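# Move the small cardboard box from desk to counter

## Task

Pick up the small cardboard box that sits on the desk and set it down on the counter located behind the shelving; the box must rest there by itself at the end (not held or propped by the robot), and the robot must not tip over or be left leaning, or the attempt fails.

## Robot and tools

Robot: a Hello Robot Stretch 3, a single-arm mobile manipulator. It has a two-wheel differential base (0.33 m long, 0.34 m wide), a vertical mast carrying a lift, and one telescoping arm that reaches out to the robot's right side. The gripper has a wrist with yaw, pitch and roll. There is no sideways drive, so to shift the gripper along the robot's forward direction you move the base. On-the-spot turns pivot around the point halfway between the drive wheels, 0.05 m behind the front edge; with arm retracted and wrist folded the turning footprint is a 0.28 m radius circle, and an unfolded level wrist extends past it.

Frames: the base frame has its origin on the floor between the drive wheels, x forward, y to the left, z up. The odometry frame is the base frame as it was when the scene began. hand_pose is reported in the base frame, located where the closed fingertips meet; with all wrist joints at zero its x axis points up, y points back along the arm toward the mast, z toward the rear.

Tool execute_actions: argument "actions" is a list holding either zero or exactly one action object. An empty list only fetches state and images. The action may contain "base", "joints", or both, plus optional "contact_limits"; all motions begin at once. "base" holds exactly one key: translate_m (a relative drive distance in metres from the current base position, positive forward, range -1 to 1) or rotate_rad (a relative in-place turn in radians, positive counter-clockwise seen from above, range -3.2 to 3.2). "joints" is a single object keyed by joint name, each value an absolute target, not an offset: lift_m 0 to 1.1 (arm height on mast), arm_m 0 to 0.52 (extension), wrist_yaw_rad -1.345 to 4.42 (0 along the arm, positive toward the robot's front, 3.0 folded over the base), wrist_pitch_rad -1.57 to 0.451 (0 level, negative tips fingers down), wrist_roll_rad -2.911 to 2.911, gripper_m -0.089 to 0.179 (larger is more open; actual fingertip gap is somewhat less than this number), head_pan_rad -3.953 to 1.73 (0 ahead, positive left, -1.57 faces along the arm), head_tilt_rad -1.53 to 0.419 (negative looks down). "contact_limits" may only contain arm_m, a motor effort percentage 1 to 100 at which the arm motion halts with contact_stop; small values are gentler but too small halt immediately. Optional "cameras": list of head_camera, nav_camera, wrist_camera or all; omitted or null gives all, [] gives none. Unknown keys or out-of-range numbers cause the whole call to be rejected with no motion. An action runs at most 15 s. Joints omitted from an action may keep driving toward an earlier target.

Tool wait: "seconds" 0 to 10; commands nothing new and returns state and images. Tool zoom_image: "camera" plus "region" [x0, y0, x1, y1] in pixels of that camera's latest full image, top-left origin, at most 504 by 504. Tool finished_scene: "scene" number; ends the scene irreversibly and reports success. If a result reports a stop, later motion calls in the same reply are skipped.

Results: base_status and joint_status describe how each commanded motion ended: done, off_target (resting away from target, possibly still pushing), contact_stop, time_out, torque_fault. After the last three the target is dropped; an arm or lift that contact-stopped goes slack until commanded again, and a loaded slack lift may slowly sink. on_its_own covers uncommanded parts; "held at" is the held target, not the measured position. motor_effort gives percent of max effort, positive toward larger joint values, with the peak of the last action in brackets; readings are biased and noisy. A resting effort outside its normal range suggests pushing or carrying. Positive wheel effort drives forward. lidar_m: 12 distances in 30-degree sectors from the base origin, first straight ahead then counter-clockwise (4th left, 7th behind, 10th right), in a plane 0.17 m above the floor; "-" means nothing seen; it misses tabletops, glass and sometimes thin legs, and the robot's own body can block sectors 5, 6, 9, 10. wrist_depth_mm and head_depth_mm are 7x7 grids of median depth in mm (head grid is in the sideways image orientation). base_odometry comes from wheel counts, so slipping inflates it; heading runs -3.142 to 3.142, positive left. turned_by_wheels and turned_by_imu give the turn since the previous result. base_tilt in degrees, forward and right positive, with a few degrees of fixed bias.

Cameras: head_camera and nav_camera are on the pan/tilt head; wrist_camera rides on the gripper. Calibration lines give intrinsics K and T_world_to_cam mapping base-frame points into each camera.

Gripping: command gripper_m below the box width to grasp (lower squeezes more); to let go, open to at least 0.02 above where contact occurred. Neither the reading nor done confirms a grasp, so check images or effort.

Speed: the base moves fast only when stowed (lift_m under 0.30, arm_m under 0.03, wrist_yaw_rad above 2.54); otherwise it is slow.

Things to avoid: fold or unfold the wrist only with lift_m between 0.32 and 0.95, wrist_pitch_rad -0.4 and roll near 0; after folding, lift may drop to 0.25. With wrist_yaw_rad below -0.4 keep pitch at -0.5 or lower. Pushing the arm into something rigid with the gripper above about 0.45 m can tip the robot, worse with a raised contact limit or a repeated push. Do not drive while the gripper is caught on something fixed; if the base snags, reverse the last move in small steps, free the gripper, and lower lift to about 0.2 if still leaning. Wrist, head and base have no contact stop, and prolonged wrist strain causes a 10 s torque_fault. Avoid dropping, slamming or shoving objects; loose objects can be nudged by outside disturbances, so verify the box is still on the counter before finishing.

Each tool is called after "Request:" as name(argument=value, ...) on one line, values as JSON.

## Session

Request:
execute_actions(actions=[])

Scene clock: 0.00 s.
base_odometry: x=+0.000 y=+0.000 heading=+0.000 (m, m, rad; odometry frame)
turned_by_wheels: +0.000 (rad since the last result)
turned_by_imu: +0.000 (rad since the last result)
base_tilt: forward=+2.1 right=+0.6 (deg)
lidar_m: 0.77 0.78 0.86 0.92 0.92 1.10 1.77 2.97 1.82 1.26 1.26 0.94
head_depth_mm: 901 890 887 880 877 869 863 / 857 856 847 845 837 831 826 / 821 815 812 809 802 797 793 / 786 785 775 772 770 766 761 / 743 738 742 737 735 726 723 / 749 746 736 736 731 730 724 / 720 716 714 711 706 704 702
base_status: not commanded
joint_positions: lift_m=+0.435 arm_m=-0.001 wrist_yaw_rad=+3.039 wrist_pitch_rad=-0.534 wrist_roll_rad=-0.020 gripper_m=+0.037 head_pan_rad=+0.014 head_tilt_rad=-0.016
joint_status: not commanded
motor_effort: left_wheel=+0 right_wheel=+1 lift_m=+23 arm_m=+0 wrist_yaw_rad=-1 wrist_pitch_rad=+6 wrist_roll_rad=+0 gripper_m=+0 head_pan_rad=+0 head_tilt_rad=+1 (%)
hand_pose: x=+0.0001 y=+0.0630 z=+0.4229 quat_wxyz=(+0.220, +0.684, +0.154, +0.678) (m; base frame)
wrist_depth_mm: - - 892 - - 799 646 / - - 962 - - 819 676 / 850 896 - - - 878 695 / 811 823 842 854 846 844 713 / 693 691 - 714 724 729 725 / 599 617 - 618 638 635 647 / 539 544 - 571 542 558 563
pictures: head_camera (sideways: a quarter turn clockwise sets it upright), nav_camera (sideways: a quarter turn counterclockwise sets it upright), wrist_camera
camera_calibration (this result's frames):
head_camera: T_world_to_cam=[[0.00413216, -0.00272584, -0.999988, 1.31632], [-0.0190905, 0.999814, -0.00280426, 0.00198345], [0.999809, 0.0191018, 0.00407935, -0.0520388], [0, 0, 0, 1]] pos_world=[0.0466275, 0.00259905, 1.31653]
nav_camera: T_world_to_cam=[[-0.0231954, 0.00022869, 0.999731, -1.26015], [0.025832, -0.999666, 0.000828022, 0.0470136], [0.999397, 0.0258443, 0.0231817, -0.0793727], [0, 0, 0, 1]] pos_world=[0.0488808, 0.0493374, 1.26161]
wrist_camera: T_world_to_cam=[[0.991894, -0.11694, 0.0497186, -0.0141231], [-0.0387325, -0.650884, -0.758189, 0.391852], [0.121024, 0.750117, -0.650137, 0.39472], [0, 0, 0, 1]] pos_world=[-0.0185846, -0.0426881, 0.554422]
Images, in order (width x height): head_camera 896x504, nav_camera 672x504, wrist_camera 644x364.

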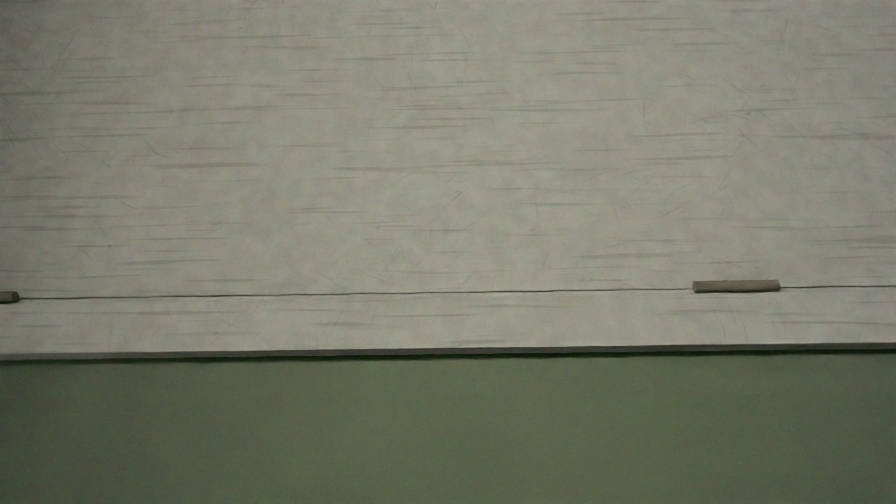

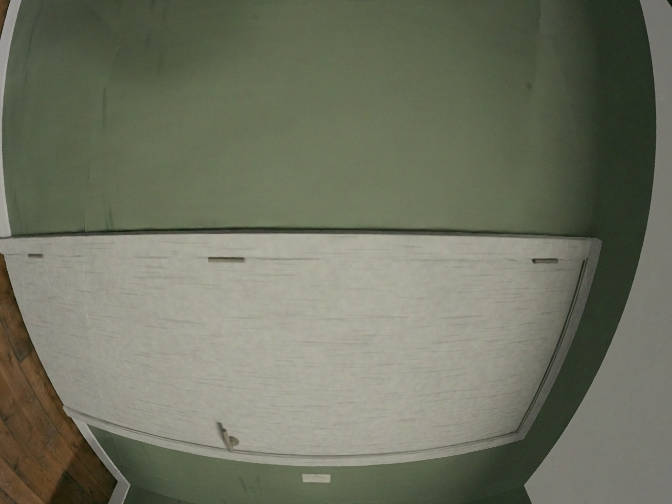

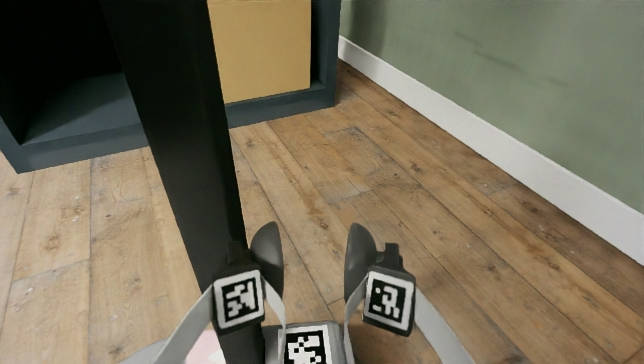

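Request:
execute_actions(actions=[{"joints": {"head_pan_rad": -1.75, "head_tilt_rad": -0.5, "lift_m": 0.29, "wrist_pitch_rad": -0.4, "wrist_yaw_rad": 2.85}}], cameras=["head_camera", "nav_camera"])

Scene clock: 9.37 s.
base_odometry: x=+0.000 y=+0.000 heading=+0.000 (m, m, rad; odometry frame)
turned_by_wheels: +0.000 (rad since the last result)
turned_by_imu: +0.001 (rad since the last result)
base_tilt: forward=+2.2 right=+0.5 (deg)
lidar_m: 0.77 0.78 0.86 0.92 0.92 1.11 1.77 2.98 1.83 1.26 1.26 0.95
head_depth_mm: 2046 2279 1763 2694 2142 1667 1379 / 1946 2094 1570 2412 2074 1674 1384 / 1822 1981 1437 2367 2152 1681 1380 / 1717 1857 1325 2197 2166 1675 1384 / 1627 1755 1320 2055 2107 1693 1384 / 1540 1656 1332 1910 2026 1695 1390 / 1473 1558 1335 1795 1931 1652 1357
base_status: not commanded
joint_positions: lift_m=+0.290 arm_m=-0.001 wrist_yaw_rad=+2.851 wrist_pitch_rad=-0.422 wrist_roll_rad=-0.020 gripper_m=+0.037 head_pan_rad=-1.743 head_tilt_rad=-0.494
joint_status: all done
motor_effort: left_wheel=+0(0) right_wheel=+0(0) lift_m=+19(22) arm_m=+0(0) wrist_yaw_rad=-2(2) wrist_pitch_rad=+11(11) wrist_roll_rad=+0(0) gripper_m=+0(0) head_pan_rad=-4(31) head_tilt_rad=-2(20) (%)
hand_pose: x=+0.0428 y=+0.0703 z=+0.3020 quat_wxyz=(+0.246, +0.699, +0.049, +0.670) (m; base frame)
wrist_depth_mm: - 786 918 - 854 694 590 / - 835 - - 918 727 619 / - 882 929 - 948 767 633 / - 733 739 748 762 736 653 / 585 592 625 620 622 632 635 / 502 - 529 518 527 529 533 / 444 - - 447 440 456 461
pictures: head_camera (sideways: a quarter turn clockwise sets it upright), nav_camera (sideways: a quarter turn counterclockwise sets it upright)
camera_calibration (this result's frames):
head_camera: T_world_to_cam=[[0.0753347, 0.449919, -0.889886, 1.17195], [0.986225, -0.165406, -0.000137692, -0.0076215], [-0.147255, -0.877618, -0.456183, 0.554025], [0, 0, 0, 1]] pos_world=[0.000810824, -0.0423214, 1.29564]
nav_camera: T_world_to_cam=[[-0.0746097, -0.432714, 0.898439, -1.12736], [-0.987042, 0.160393, -0.00471775, 0.0604109], [-0.142062, -0.887149, -0.439073, 0.529264], [0, 0, 0, 1]] pos_world=[0.0507042, -0.0279789, 1.24554]
Images, in order (width x height): head_camera 896x504, nav_camera 672x504.

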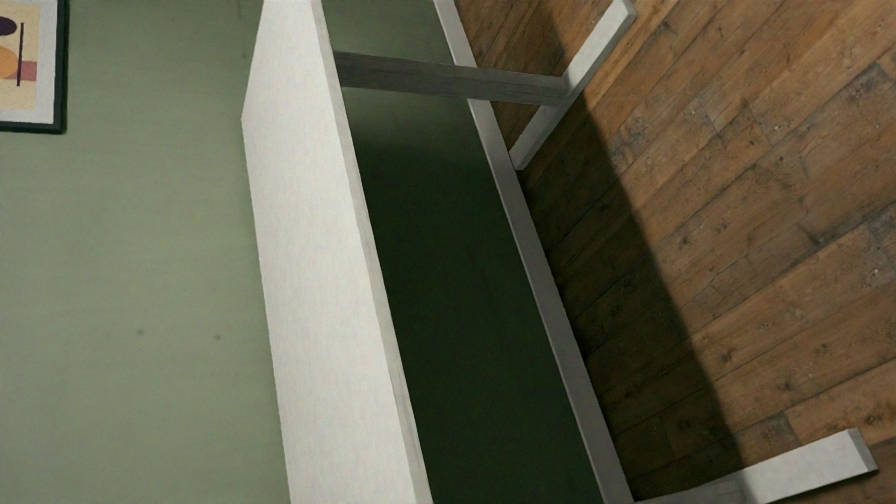

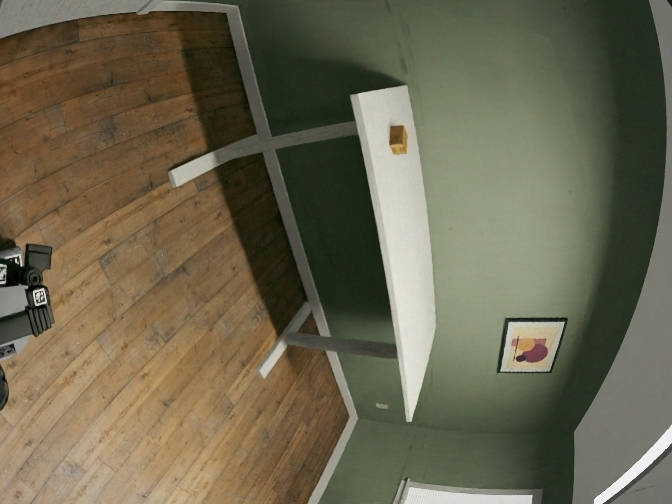

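Request:
zoom_image(camera="nav_camera", region=[340, 80, 460, 200])

Region (340, 80, 460, 200) of nav_camera's 672x504 image, scaled by 4.200, with more detail than that image has.

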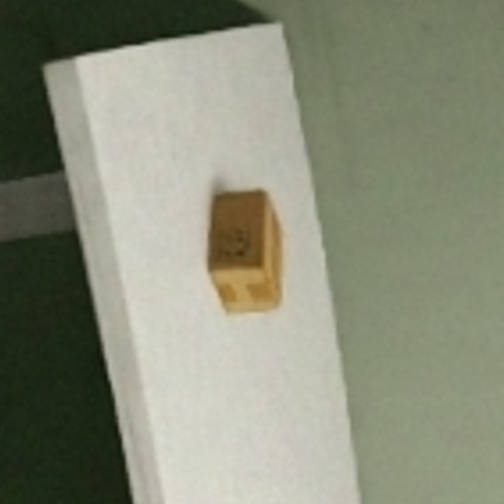

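Request:
execute_actions(actions=[{"base": {"rotate_rad": 1.15}, "joints": {"head_pan_rad": -2.5, "head_tilt_rad": -0.45}}], cameras=["head_camera", "nav_camera", "wrist_camera"])

Scene clock: 51.97 s.
base_odometry: x=+0.000 y=+0.000 heading=+1.150 (m, m, rad; odometry frame)
turned_by_wheels: +1.150 (rad since the last result)
turned_by_imu: +1.159 (rad since the last result)
base_tilt: forward=+2.0 right=+0.7 (deg)
lidar_m: 0.90 0.92 0.92 1.11 1.79 2.97 1.83 1.26 1.59 0.89 0.77 0.78
head_depth_mm: 1553 1667 1488 1974 2092 1749 1413 / 1537 1649 1501 1946 2095 1737 1415 / 1512 1624 1503 1896 2058 1736 1416 / 1482 1598 1526 1404 2004 1707 1393 / 1460 1581 1536 1372 1956 1702 1420 / 1443 1543 1636 1788 1949 1752 1429 / 1418 1518 1633 1762 1909 1764 1430
base_status: done
joint_positions: lift_m=+0.290 arm_m=-0.001 wrist_yaw_rad=+2.851 wrist_pitch_rad=-0.422 wrist_roll_rad=-0.020 gripper_m=+0.037 head_pan_rad=-2.493 head_tilt_rad=-0.457
joint_status: all done
motor_effort: left_wheel=-2(14) right_wheel=+3(10) lift_m=+19(19) arm_m=+0(0) wrist_yaw_rad=-1(2) wrist_pitch_rad=+11(11) wrist_roll_rad=+0(0) gripper_m=+1(0) head_pan_rad=-3(29) head_tilt_rad=+2(7) (%)
hand_pose: x=+0.0428 y=+0.0703 z=+0.3020 quat_wxyz=(+0.246, +0.699, +0.049, +0.670) (m; base frame)
wrist_depth_mm: - - - - - 773 698 / - - - - - 788 730 / - 936 955 - 916 853 777 / - 725 752 754 748 772 763 / 585 601 626 614 625 633 630 / 497 - 525 516 532 526 537 / 451 - - 448 438 456 456
pictures: head_camera (sideways: a quarter turn clockwise sets it upright), nav_camera (sideways: a quarter turn counterclockwise sets it upright), wrist_camera
camera_calibration (this result's frames):
head_camera: T_world_to_cam=[[0.3359, 0.258058, -0.905857, 1.1912], [0.608634, -0.793451, -0.000349307, -0.00504267], [-0.718843, -0.551218, -0.423583, 0.515092], [0, 0, 0, 1]] pos_world=[-0.0267834, -0.0274712, 1.29724]
nav_camera: T_world_to_cam=[[-0.3234, -0.245786, 0.913784, -1.14587], [-0.612787, 0.790236, -0.00431858, 0.0576085], [-0.721044, -0.561352, -0.406177, 0.489987], [0, 0, 0, 1]] pos_world=[0.0180317, -0.0521065, 1.24634]
wrist_camera: T_world_to_cam=[[0.951144, -0.305029, 0.0477747, -0.034057], [-0.133904, -0.54697, -0.826374, 0.323936], [0.278199, 0.779603, -0.561092, 0.269727], [0, 0, 0, 1]] pos_world=[0.000731425, -0.0434856, 0.420661]
Images, in order (width x height): head_camera 896x504, nav_camera 672x504, wrist_camera 644x364.

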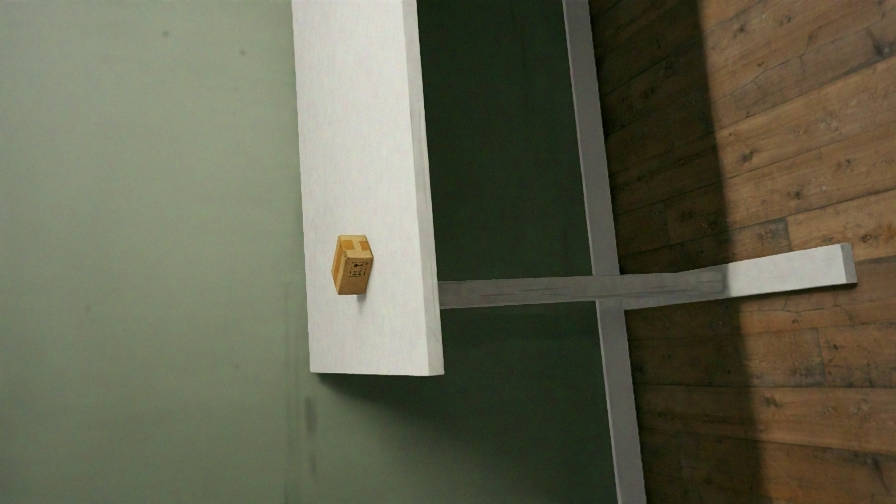

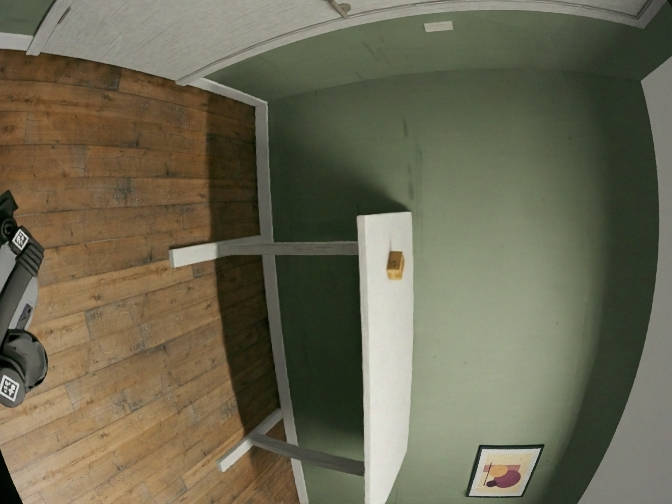

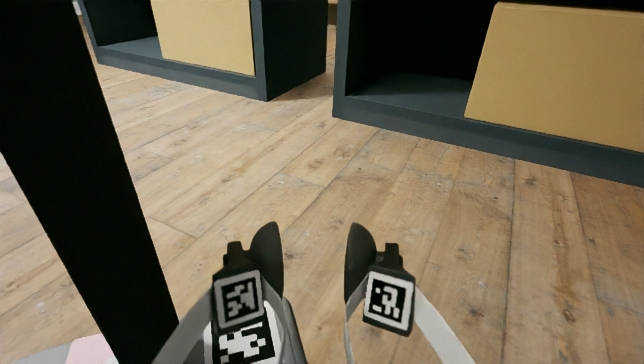

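Request:
zoom_image(camera="head_camera", region=[290, 210, 458, 378])

Region (290, 210, 458, 378) of head_camera's 896x504 image, scaled by 3.000, with more detail than that image has.

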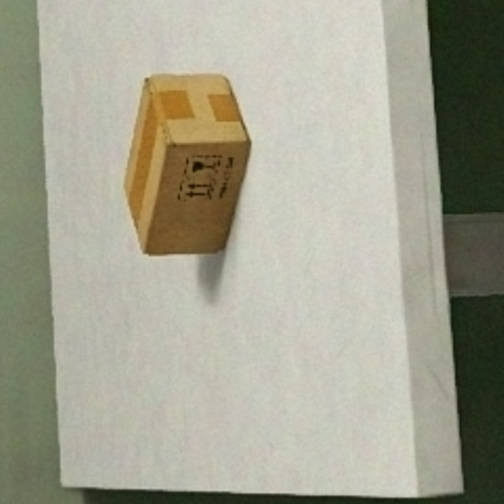

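Request:
execute_actions(actions=[{"base": {"translate_m": -0.66}, "joints": {"lift_m": 1.0, "wrist_yaw_rad": -0.13, "wrist_roll_rad": 0.0, "gripper_m": 0.14, "head_pan_rad": -1.95, "head_tilt_rad": -0.45}}])

Scene clock: 75.07 s.
base_odometry: x=-0.270 y=-0.602 heading=+1.150 (m, m, rad; odometry frame)
turned_by_wheels: +0.000 (rad since the last result)
turned_by_imu: -0.002 (rad since the last result)
base_tilt: forward=+2.4 right=+0.7 (deg)
lidar_m: 1.44 1.36 1.37 1.72 2.51 2.50 1.16 1.24 0.87 1.43 1.23 1.23
head_depth_mm: 1024 1091 1157 913 - - - / 1063 1130 1195 887 - - - / 1097 1174 1248 867 - - - / 1138 1220 1288 817 - - - / 1181 1267 1369 871 - - - / 1227 1328 1446 877 669 - - / 1275 1379 1510 1632 672 - -
base_status: done
joint_positions: lift_m=+1.000 arm_m=-0.001 wrist_yaw_rad=-0.129 wrist_pitch_rad=-0.421 wrist_roll_rad=-0.003 gripper_m=+0.140 head_pan_rad=-1.957 head_tilt_rad=-0.457
joint_status: all done
motor_effort: left_wheel=-2(15) right_wheel=+2(5) lift_m=+28(24) arm_m=+0(0) wrist_yaw_rad=-2(2) wrist_pitch_rad=+10(11) wrist_roll_rad=+2(2) gripper_m=+0(88) head_pan_rad=+2(26) head_tilt_rad=+1(2) (%)
hand_pose: x=-0.0503 y=-0.3663 z=+1.0117 quat_wxyz=(+0.682, +0.104, -0.698, -0.192) (m; base frame)
wrist_depth_mm: 815 - - - 966 834 743 / 850 - - - 527 632 650 / 890 - - 435 440 441 444 / 925 - - 392 335 337 342 / 963 - - - 815 285 276 / - - - - - - 249 / - - - - - - -
pictures: head_camera (sideways: a quarter turn clockwise sets it upright), nav_camera (sideways: a quarter turn counterclockwise sets it upright), wrist_camera
camera_calibration (this result's frames):
head_camera: T_world_to_cam=[[0.157033, 0.393387, -0.905863, 1.19229], [0.928461, -0.37143, -0.000349384, -0.00699352], [-0.336602, -0.841003, -0.423571, 0.512745], [0, 0, 0, 1]] pos_world=[-0.00814583, -0.040411, 1.29724]
nav_camera: T_world_to_cam=[[-0.152552, -0.376452, 0.91379, -1.14691], [-0.93039, 0.366545, -0.00431843, 0.0595457], [-0.333319, -0.85084, -0.406165, 0.487606], [0, 0, 0, 1]] pos_world=[0.0429655, -0.0387095, 1.24634]
wrist_camera: T_world_to_cam=[[-0.987388, 0.154828, 0.0330577, -0.0267459], [0.0599433, 0.55887, -0.827086, 1.07461], [-0.146531, -0.814673, -0.561103, 0.428897], [0, 0, 0, 1]] pos_world=[-0.0279775, -0.247016, 1.13033]
Images, in order (width x height): head_camera 896x504, nav_camera 672x504, wrist_camera 644x364.

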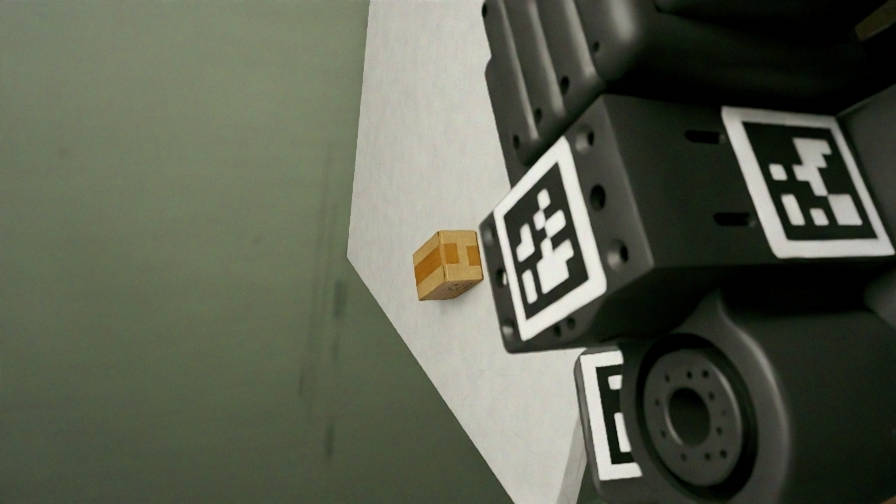

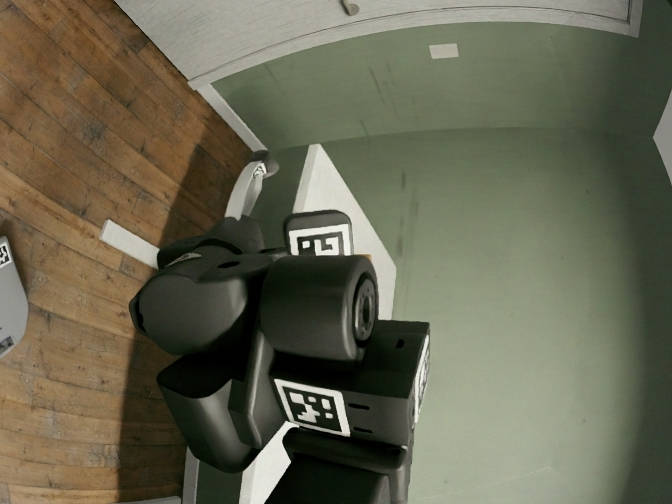

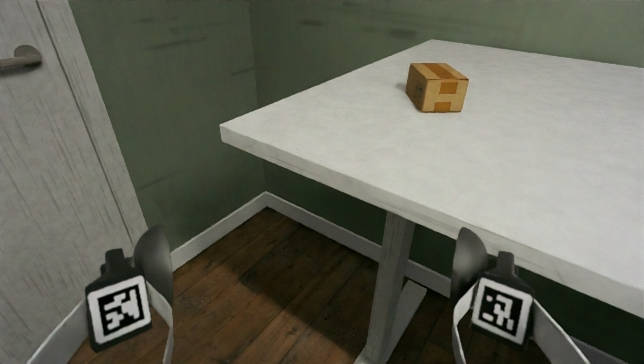

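Request:
zoom_image(camera="head_camera", region=[390, 205, 516, 331])

Request:
zoom_image(camera="wrist_camera", region=[380, 30, 506, 156])

Region (390, 205, 516, 331) of head_camera's 896x504 image, scaled by 4.000, with more detail than that image has.

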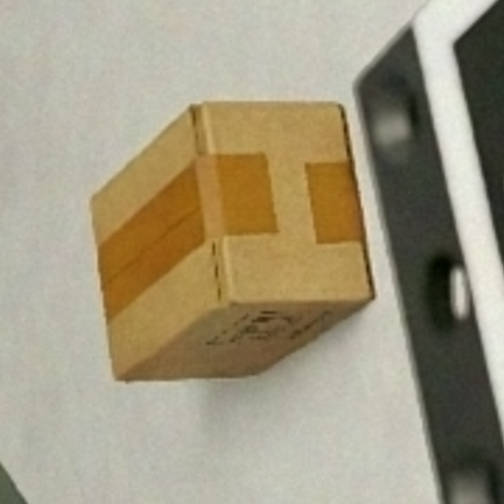

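Region (380, 30, 506, 156) of wrist_camera's 644x364 image, scaled by 4.000.

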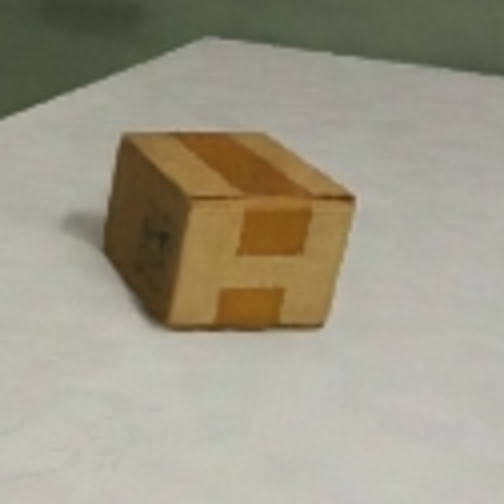

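Request:
execute_actions(actions=[{"base": {"translate_m": -0.235}, "joints": {"lift_m": 0.978, "arm_m": 0.29, "head_pan_rad": -1.6, "head_tilt_rad": -0.5}}], cameras=["head_camera", "wrist_camera"])

Scene clock: 100.87 s.
base_odometry: x=-0.366 y=-0.817 heading=+1.150 (m, m, rad; odometry frame)
turned_by_wheels: +0.000 (rad since the last result)
turned_by_imu: +0.000 (rad since the last result)
base_tilt: forward=+2.2 right=+0.4 (deg)
lidar_m: 1.63 1.54 1.52 1.76 2.34 2.20 0.93 1.07 1.08 0.81 1.40 1.40
head_depth_mm: 978 1048 1096 - 547 446 397 / 1054 1125 1165 751 571 447 1308 / 1128 1211 - - 574 462 1314 / 1218 1324 1421 - 573 1100 1353 / 1327 1453 1598 805 576 1641 1379 / 1447 1598 1698 803 631 1704 1394 / 1412 1485 1576 1615 1758 1693 1395
base_status: done
joint_positions: lift_m=+0.978 arm_m=+0.290 wrist_yaw_rad=-0.130 wrist_pitch_rad=-0.421 wrist_roll_rad=-0.003 gripper_m=+0.140 head_pan_rad=-1.607 head_tilt_rad=-0.494
joint_status: all done
motor_effort: left_wheel=-2(9) right_wheel=+2(3) lift_m=+19(24) arm_m=+3(1) wrist_yaw_rad=-1(1) wrist_pitch_rad=+10(10) wrist_roll_rad=+2(2) gripper_m=+1(0) head_pan_rad=+2(20) head_tilt_rad=-2(7) (%)
hand_pose: x=-0.0505 y=-0.6568 z=+0.9902 quat_wxyz=(+0.682, +0.103, -0.698, -0.193) (m; base frame)
wrist_depth_mm: 807 944 910 733 627 550 480 / 840 - - 731 541 539 499 / 884 - 374 380 381 390 391 / 853 288 278 213 294 298 302 / 233 242 228 196 240 242 242 / 197 - 199 200 201 209 204 / - 167 172 173 174 170 176
pictures: head_camera (sideways: a quarter turn clockwise sets it upright), wrist_camera
camera_calibration (this result's frames):
head_camera: T_world_to_cam=[[0.0137464, 0.456358, -0.88969, 1.17207], [0.999539, -0.0303716, -0.000135184, -0.00770597], [-0.027083, -0.889278, -0.456565, 0.55379], [0, 0, 0, 1]] pos_world=[0.00658896, -0.0426452, 1.29562]
wrist_camera: T_world_to_cam=[[-0.987254, 0.15583, 0.0323602, 0.0201498], [0.0610734, 0.55869, -0.827125, 1.21919], [-0.14697, -0.814606, -0.561086, 0.180126], [0, 0, 0, 1]] pos_world=[-0.028094, -0.537559, 1.10884]
Images, in order (width x height): head_camera 896x504, wrist_camera 644x364.

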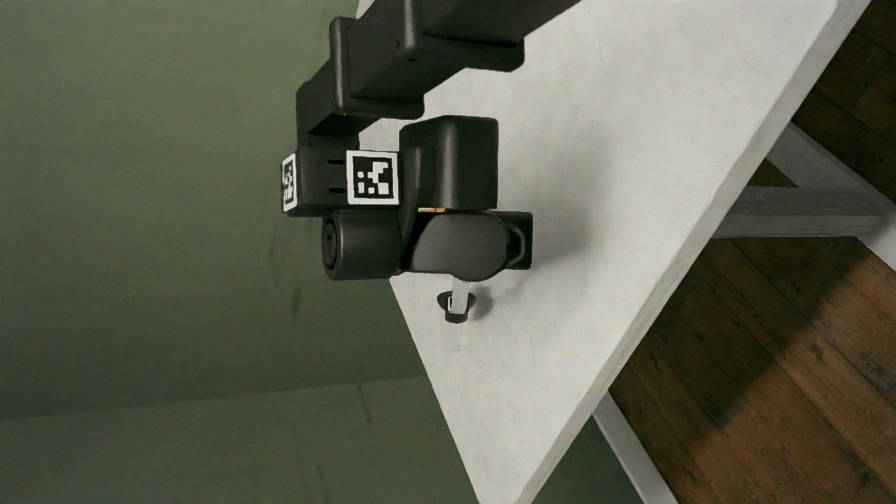

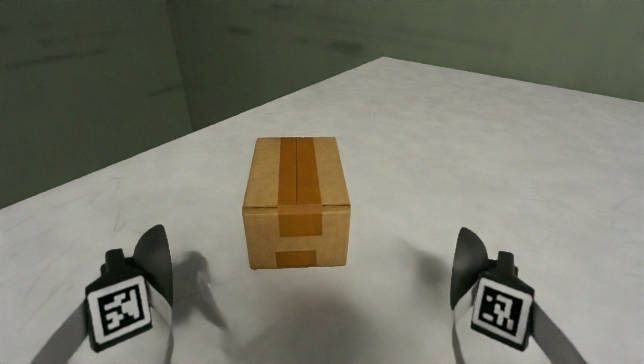

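Request:
execute_actions(actions=[{"joints": {"lift_m": 0.964, "arm_m": 0.346, "wrist_yaw_rad": -0.1, "gripper_m": 0.122}}], cameras=["wrist_camera"])

Scene clock: 113.17 s.
base_odometry: x=-0.366 y=-0.817 heading=+1.150 (m, m, rad; odometry frame)
turned_by_wheels: +0.000 (rad since the last result)
turned_by_imu: +0.001 (rad since the last result)
base_tilt: forward=+2.2 right=+0.4 (deg)
lidar_m: 1.63 1.54 1.53 1.77 2.33 2.19 0.93 1.08 1.07 0.81 1.40 1.40
head_depth_mm: 983 1047 1096 - 548 446 397 / 1047 1118 1177 733 573 447 1299 / 1133 1211 1249 698 572 462 1304 / 1221 1322 1422 - 574 1101 1351 / 1326 1443 1586 802 576 1637 1383 / 1463 1573 1698 807 629 1686 1379 / 1416 1490 1582 1620 1756 1691 1395
base_status: not commanded
joint_positions: lift_m=+0.964 arm_m=+0.346 wrist_yaw_rad=-0.101 wrist_pitch_rad=-0.421 wrist_roll_rad=-0.003 gripper_m=+0.122 head_pan_rad=-1.607 head_tilt_rad=-0.494
joint_status: all done
motor_effort: left_wheel=-2(2) right_wheel=+2(2) lift_m=+19(18) arm_m=+3(4) wrist_yaw_rad=+0(2) wrist_pitch_rad=+10(10) wrist_roll_rad=+2(1) gripper_m=+0(70) head_pan_rad=+1(2) head_tilt_rad=-3(2) (%)
hand_pose: x=-0.0441 y=-0.7135 z=+0.9762 quat_wxyz=(+0.684, +0.113, -0.697, -0.183) (m; base frame)
wrist_depth_mm: 784 910 869 716 593 516 454 / 817 940 949 741 498 512 469 / 827 - 365 345 351 353 355 / 840 262 264 178 270 271 274 / 213 218 208 144 218 221 222 / 180 - 175 134 173 187 186 / 160 152 153 150 158 155 160
pictures: wrist_camera
camera_calibration (this result's frames):
wrist_camera: T_world_to_cam=[[-0.991285, 0.1277, 0.0323603, 0.0154399], [0.0451649, 0.560197, -0.827127, 1.23931], [-0.123753, -0.818457, -0.561082, 0.125253], [0, 0, 0, 1]] pos_world=[-0.0251675, -0.593713, 1.09484]
Images, in order (width x height): wrist_camera 644x364.

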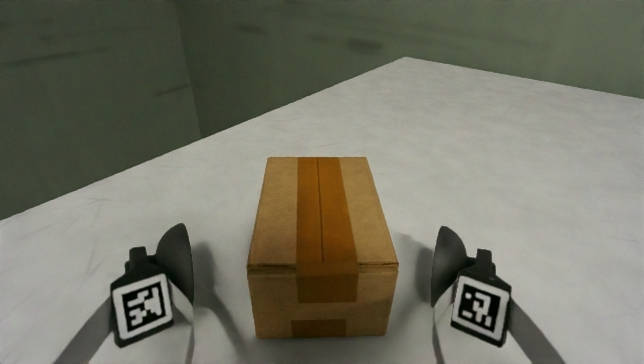

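Request:
execute_actions(actions=[{"base": {"translate_m": -0.003}, "joints": {"gripper_m": 0.02}}], cameras=["wrist_camera"])

Scene clock: 117.43 s.
base_odometry: x=-0.367 y=-0.820 heading=+1.150 (m, m, rad; odometry frame)
turned_by_wheels: +0.000 (rad since the last result)
turned_by_imu: +0.001 (rad since the last result)
base_tilt: forward=+2.2 right=+0.5 (deg)
lidar_m: 1.63 1.54 1.53 1.77 2.33 2.19 0.93 1.07 1.07 0.81 1.40 1.40
head_depth_mm: 977 1042 1091 - 549 445 388 / 1051 1121 1173 733 570 447 1308 / 1127 1213 1261 699 572 461 1296 / 1225 1321 1410 - 574 1098 1309 / 1326 1450 1588 802 577 1645 1388 / 1472 1572 1714 807 628 1699 1385 / 1410 1491 1575 1624 1753 1704 1390
base_status: done
joint_positions: lift_m=+0.964 arm_m=+0.346 wrist_yaw_rad=-0.101 wrist_pitch_rad=-0.421 wrist_roll_rad=-0.003 gripper_m=+0.021 head_pan_rad=-1.607 head_tilt_rad=-0.494
joint_status: all done
motor_effort: left_wheel=-3(8) right_wheel=+2(4) lift_m=+18(19) arm_m=+3(3) wrist_yaw_rad=+1(1) wrist_pitch_rad=+10(10) wrist_roll_rad=+2(2) gripper_m=-20(97) head_pan_rad=+2(2) head_tilt_rad=-2(2) (%)
hand_pose: x=-0.0441 y=-0.7135 z=+0.9762 quat_wxyz=(+0.684, +0.113, -0.697, -0.183) (m; base frame)
wrist_depth_mm: 770 934 862 703 596 518 453 / 800 965 964 744 501 503 471 / 841 - 362 344 349 355 357 / 863 263 263 177 269 271 273 / 211 214 207 143 219 219 221 / 180 180 129 130 133 186 185 / 156 156 152 148 154 160 160
pictures: wrist_camera
camera_calibration (this result's frames):
wrist_camera: T_world_to_cam=[[-0.991285, 0.127695, 0.0323609, 0.0154367], [0.0451615, 0.560197, -0.827127, 1.23931], [-0.123749, -0.818458, -0.561082, 0.125252], [0, 0, 0, 1]] pos_world=[-0.0251669, -0.593713, 1.09484]
Images, in order (width x height): wrist_camera 644x364.

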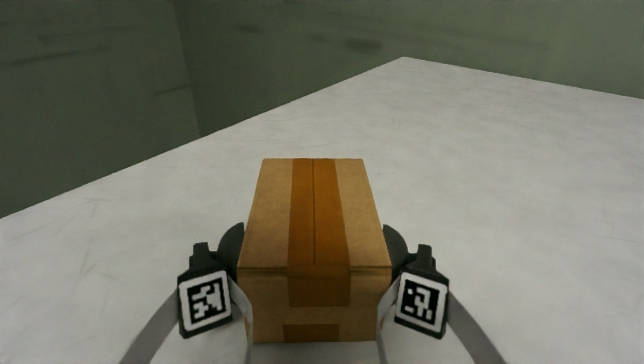

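Request:
execute_actions(actions=[{"joints": {"lift_m": 1.0, "arm_m": 0.15, "head_pan_rad": 1.0, "head_tilt_rad": -0.5}}])

Scene clock: 124.13 s.
base_odometry: x=-0.367 y=-0.820 heading=+1.150 (m, m, rad; odometry frame)
turned_by_wheels: +0.000 (rad since the last result)
turned_by_imu: +0.001 (rad since the last result)
base_tilt: forward=+2.2 right=+0.5 (deg)
lidar_m: 1.63 1.55 1.52 1.77 2.33 2.19 0.93 1.07 1.07 0.81 1.40 1.40
head_depth_mm: 3089 3098 1852 1763 1893 1667 1370 / 3103 2932 3116 3003 2154 1674 1374 / 1698 1814 1978 1856 1869 1679 1381 / 1713 1569 2051 1872 1904 1683 1387 / 1714 1483 2076 1977 1967 1703 1381 / 1764 1526 2096 2136 2062 1692 1397 / 1671 1684 1789 1905 2038 1699 1394
base_status: not commanded
joint_positions: lift_m=+1.000 arm_m=+0.150 wrist_yaw_rad=-0.100 wrist_pitch_rad=-0.426 wrist_roll_rad=-0.003 gripper_m=+0.021 head_pan_rad=+0.993 head_tilt_rad=-0.494
joint_status: all done
motor_effort: left_wheel=-3(3) right_wheel=+2(2) lift_m=+28(29) arm_m=-3(3) wrist_yaw_rad=+0(0) wrist_pitch_rad=+12(12) wrist_roll_rad=+2(2) gripper_m=-20(19) head_pan_rad=+2(29) head_tilt_rad=-2(3) (%)
hand_pose: x=-0.0439 y=-0.5175 z=+1.0107 quat_wxyz=(+0.684, +0.115, -0.697, -0.184) (m; base frame)
wrist_depth_mm: 872 - - 872 731 628 552 / 910 - - 603 618 620 564 / 936 - 419 423 427 436 438 / 321 322 323 177 330 332 336 / 263 263 255 143 268 272 271 / 220 222 129 130 133 227 230 / 197 193 188 148 190 197 198
pictures: head_camera (sideways: a quarter turn clockwise sets it upright), nav_camera (sideways: a quarter turn counterclockwise sets it upright), wrist_camera
camera_calibration (this result's frames):
head_camera: T_world_to_cam=[[-0.247112, -0.383944, -0.889676, 1.17364], [-0.840746, 0.541429, -0.000135002, 0.00351957], [0.481748, 0.747958, -0.456593, 0.550722], [0, 0, 0, 1]] pos_world=[0.0276708, 0.0367905, 1.29562]
nav_camera: T_world_to_cam=[[0.239653, 0.368426, 0.898236, -1.12901], [0.843475, -0.537148, -0.00472278, 0.0492513], [0.480746, 0.758772, -0.439488, 0.526003], [0, 0, 0, 1]] pos_world=[-0.0238439, 0.0432975, 1.24553]
wrist_camera: T_world_to_cam=[[-0.991399, 0.126785, 0.0324728, -0.0110786], [0.045071, 0.563675, -0.824766, 1.15744], [-0.122872, -0.816208, -0.564541, 0.309813], [0, 0, 0, 1]] pos_world=[-0.0250829, -0.398146, 1.12988]
Images, in order (width x height): head_camera 896x504, nav_camera 672x504, wrist_camera 644x364.

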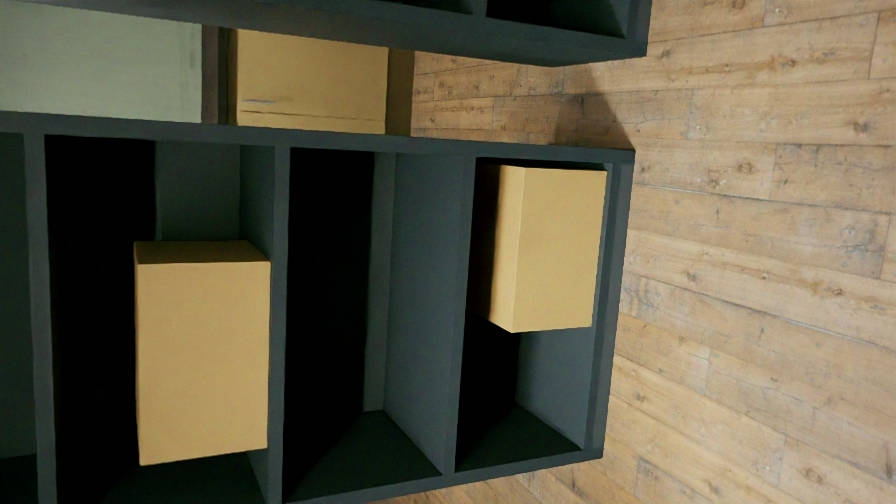

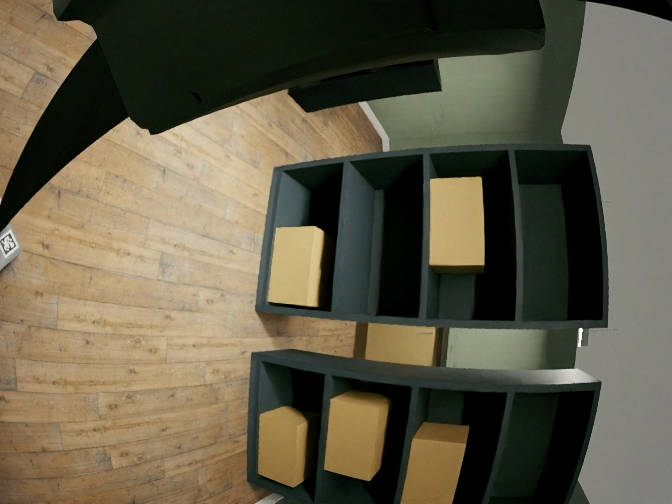

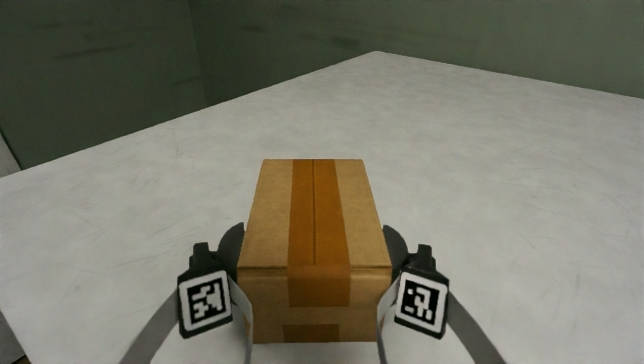

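Request:
execute_actions(actions=[{"base": {"rotate_rad": 1.64}, "joints": {"lift_m": 0.987, "arm_m": 0.0, "wrist_yaw_rad": 1.4, "head_pan_rad": -0.2, "head_tilt_rad": -0.55}}])

Scene clock: 152.27 s.
base_odometry: x=-0.367 y=-0.820 heading=+2.789 (m, m, rad; odometry frame)
turned_by_wheels: +1.640 (rad since the last result)
turned_by_imu: +1.658 (rad since the last result)
base_tilt: forward=+2.2 right=+0.4 (deg)
lidar_m: 2.16 2.34 1.99 0.93 1.07 1.08 0.81 1.40 1.40 1.70 1.53 1.55
head_depth_mm: 1708 1452 2024 1806 1836 1606 1303 / 1673 1554 2096 2273 1959 1605 1326 / 1594 1730 1910 2087 2021 1614 1331 / 3564 3892 3943 2748 2021 1614 1325 / 3212 2253 2353 2477 2042 1606 1345 / 2812 2471 2691 2631 2022 1620 1338 / 2542 2591 2812 2790 2048 1616 1343
base_status: done
joint_positions: lift_m=+0.987 arm_m=+0.000 wrist_yaw_rad=+1.399 wrist_pitch_rad=-0.426 wrist_roll_rad=-0.002 gripper_m=+0.021 head_pan_rad=-0.193 head_tilt_rad=-0.543
joint_status: all done
motor_effort: left_wheel=-3(9) right_wheel=+3(6) lift_m=+20(24) arm_m=-3(3) wrist_yaw_rad=+1(5) wrist_pitch_rad=+12(12) wrist_roll_rad=+1(2) gripper_m=-20(20) head_pan_rad=-4(32) head_tilt_rad=-3(7) (%)
hand_pose: x=+0.1987 y=-0.1836 z=+0.9982 quat_wxyz=(+0.626, +0.559, -0.432, +0.331) (m; base frame)
wrist_depth_mm: - - - - - - - / - - - - - - - / - - - - - - - / - - - 178 - - - / - - - 143 - - - / - - 129 130 133 - - / - - - 148 - - -
pictures: head_camera (sideways: a quarter turn clockwise sets it upright), nav_camera (sideways: a quarter turn counterclockwise sets it upright), wrist_camera
camera_calibration (this result's frames):
head_camera: T_world_to_cam=[[-0.491014, 0.0930777, -0.866165, 1.14447], [0.185987, 0.982552, 0.000151773, -0.00311688], [0.851067, -0.161021, -0.499758, 0.604635], [0, 0, 0, 1]] pos_world=[0.0479444, -0.00610296, 1.29347]
nav_camera: T_world_to_cam=[[0.474264, -0.0920785, 0.875554, -1.10086], [-0.181234, -0.983426, -0.00525316, 0.0561922], [0.861527, -0.156189, -0.483091, 0.580418], [0, 0, 0, 1]] pos_world=[0.0322364, 0.0445504, 1.24455]
wrist_camera: T_world_to_cam=[[-0.197512, -0.979771, 0.0322203, -0.173095], [-0.558974, 0.0855607, -0.824759, 0.980245], [0.805318, -0.18091, -0.564565, 0.537298], [0, 0, 0, 1]] pos_world=[0.081047, -0.156262, 1.11738]
Images, in order (width x height): head_camera 896x504, nav_camera 672x504, wrist_camera 644x364.

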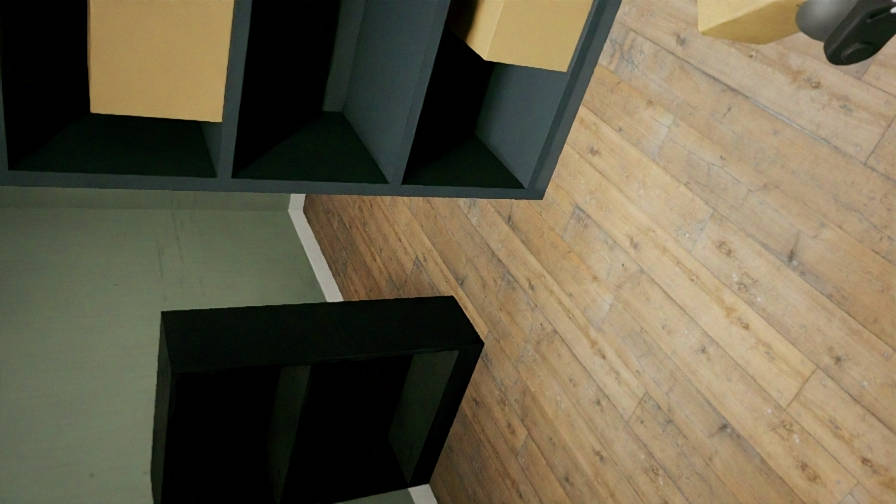

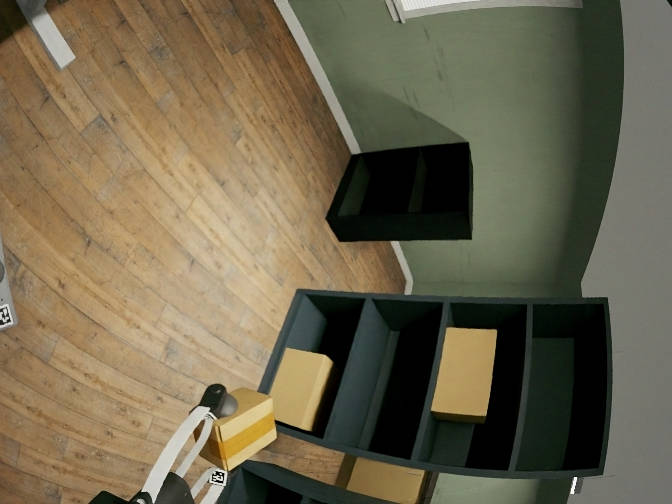

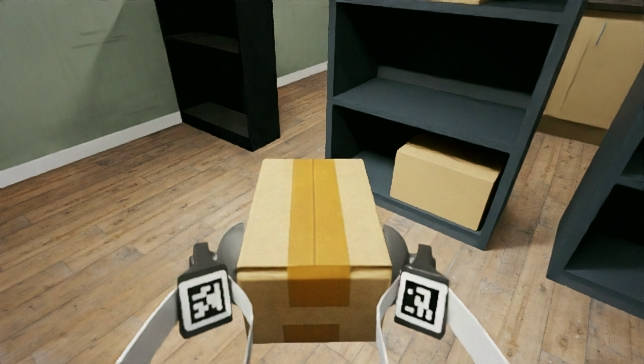

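Request:
execute_actions(actions=[{"base": {"translate_m": 0.67}, "joints": {"lift_m": 0.29, "wrist_yaw_rad": 2.65, "head_pan_rad": -0.3, "head_tilt_rad": -0.7}}])

Scene clock: 162.30 s.
base_odometry: x=-0.996 y=-0.588 heading=+2.789 (m, m, rad; odometry frame)
turned_by_wheels: +0.000 (rad since the last result)
turned_by_imu: +0.006 (rad since the last result)
base_tilt: forward=+2.2 right=+0.5 (deg)
lidar_m: 1.49 1.84 1.84 1.71 1.52 1.52 1.47 1.88 1.92 1.31 1.10 1.15
head_depth_mm: 1225 1212 1540 1390 1602 1420 1230 / 995 1098 1322 1458 1617 1430 1230 / 3152 3485 2853 2080 1634 1433 1232 / 3233 3512 2893 2154 1722 1426 1228 / 2772 3041 2635 2025 1724 1446 1234 / 1505 1467 1653 1925 1738 1440 1231 / 1693 1788 2122 2063 1721 1441 1230
base_status: done
joint_positions: lift_m=+0.290 arm_m=+0.000 wrist_yaw_rad=+2.649 wrist_pitch_rad=-0.426 wrist_roll_rad=-0.002 gripper_m=+0.021 head_pan_rad=-0.293 head_tilt_rad=-0.692
joint_status: all done
motor_effort: left_wheel=-2(11) right_wheel=+2(8) lift_m=+19(17) arm_m=-3(3) wrist_yaw_rad=+0(3) wrist_pitch_rad=+12(12) wrist_roll_rad=+1(1) gripper_m=-20(20) head_pan_rad=-3(12) head_tilt_rad=-3(13) (%)
hand_pose: x=+0.0844 y=+0.0516 z=+0.3011 quat_wxyz=(+0.314, +0.706, -0.023, +0.635) (m; base frame)
wrist_depth_mm: - - - - - - - / - - - - - - - / 930 950 946 972 - - - / 723 723 731 177 751 757 759 / 598 600 579 143 611 609 620 / 514 510 129 130 133 512 523 / - 450 424 148 436 448 453
pictures: head_camera (sideways: a quarter turn clockwise sets it upright), nav_camera (sideways: a quarter turn counterclockwise sets it upright), wrist_camera
camera_calibration (this result's frames):
head_camera: T_world_to_cam=[[-0.596941, 0.177263, -0.782457, 1.03597], [0.283444, 0.958988, 0.0010152, -0.00483534], [0.750547, -0.221177, -0.622704, 0.765201], [0, 0, 0, 1]] pos_world=[0.045467, -0.00975891, 1.2871]
nav_camera: T_world_to_cam=[[0.581885, -0.175049, 0.794209, -0.995452], [-0.279578, -0.960099, -0.00677689, 0.0587747], [0.763706, -0.2181, -0.607607, 0.743015], [0, 0, 0, 1]] pos_world=[0.0282258, 0.0442281, 1.24246]
wrist_camera: T_world_to_cam=[[0.867511, -0.496374, 0.0322124, -0.0576654], [-0.257558, -0.503646, -0.824624, 0.326233], [0.425546, 0.707073, -0.564764, 0.264668], [0, 0, 0, 1]] pos_world=[0.0214207, -0.0514574, 0.420352]
Images, in order (width x height): head_camera 896x504, nav_camera 672x504, wrist_camera 644x364.

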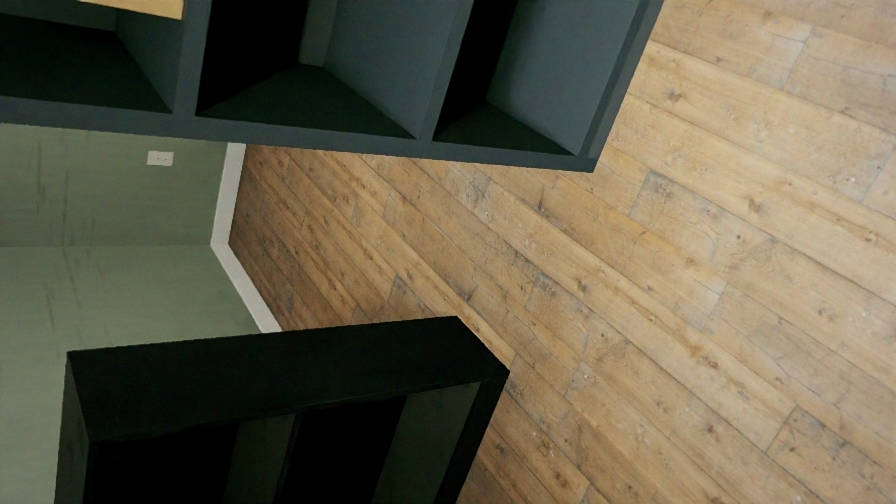

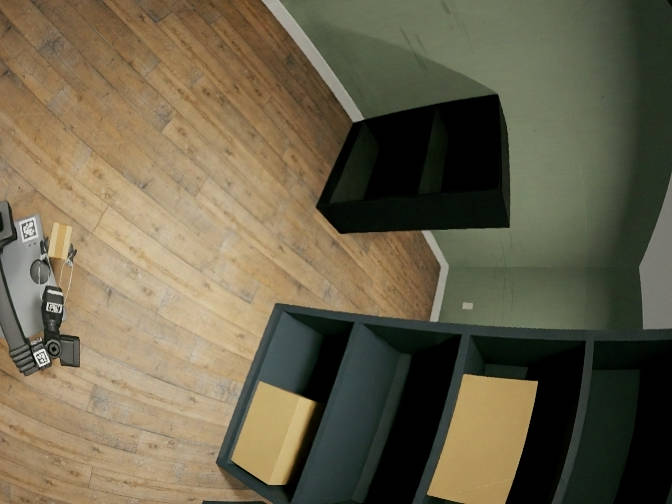

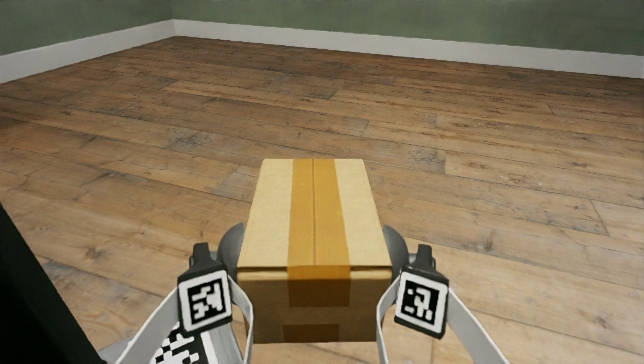

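Request:
execute_actions(actions=[{"base": {"translate_m": 1.0}, "joints": {"head_pan_rad": 0.0, "head_tilt_rad": -0.9}}], cameras=[])

Scene clock: 174.73 s.
base_odometry: x=-1.934 y=-0.243 heading=+2.789 (m, m, rad; odometry frame)
turned_by_wheels: +0.000 (rad since the last result)
turned_by_imu: +0.008 (rad since the last result)
base_tilt: forward=+2.3 right=+0.6 (deg)
lidar_m: 0.51 1.10 1.10 1.32 2.18 1.81 2.47 2.66 0.85 0.52 0.71 0.53
head_depth_mm: 579 548 700 1028 1478 1284 1141 / 582 490 587 758 1092 1293 1147 / 585 903 991 845 1282 1246 1144 / 587 1014 1022 917 1363 1273 1146 / 649 1149 1026 1545 1409 1295 1146 / 1074 1197 1091 1558 1477 1293 1153 / 1031 1148 1298 1533 1472 1287 1153
base_status: done
joint_positions: lift_m=+0.290 arm_m=+0.000 wrist_yaw_rad=+2.649 wrist_pitch_rad=-0.426 wrist_roll_rad=-0.002 gripper_m=+0.021 head_pan_rad=-0.007 head_tilt_rad=-0.890
joint_status: all done
motor_effort: left_wheel=-4(12) right_wheel=+3(8) lift_m=+19(20) arm_m=-3(3) wrist_yaw_rad=+1(1) wrist_pitch_rad=+12(12) wrist_roll_rad=+2(1) gripper_m=-20(20) head_pan_rad=+2(19) head_tilt_rad=-4(16) (%)
hand_pose: x=+0.0844 y=+0.0516 z=+0.3011 quat_wxyz=(+0.314, +0.706, -0.023, +0.635) (m; base frame)
wrist_depth_mm: - - - - - 893 822 / - - - - - 938 858 / 932 936 956 970 - - 807 / 724 737 734 177 750 747 682 / 600 600 585 143 611 622 596 / 519 506 129 130 133 523 518 / - 451 418 148 436 450 449
pictures: none
No camera images: the call's "cameras" was empty. Leave "cameras" out to get every camera's image.


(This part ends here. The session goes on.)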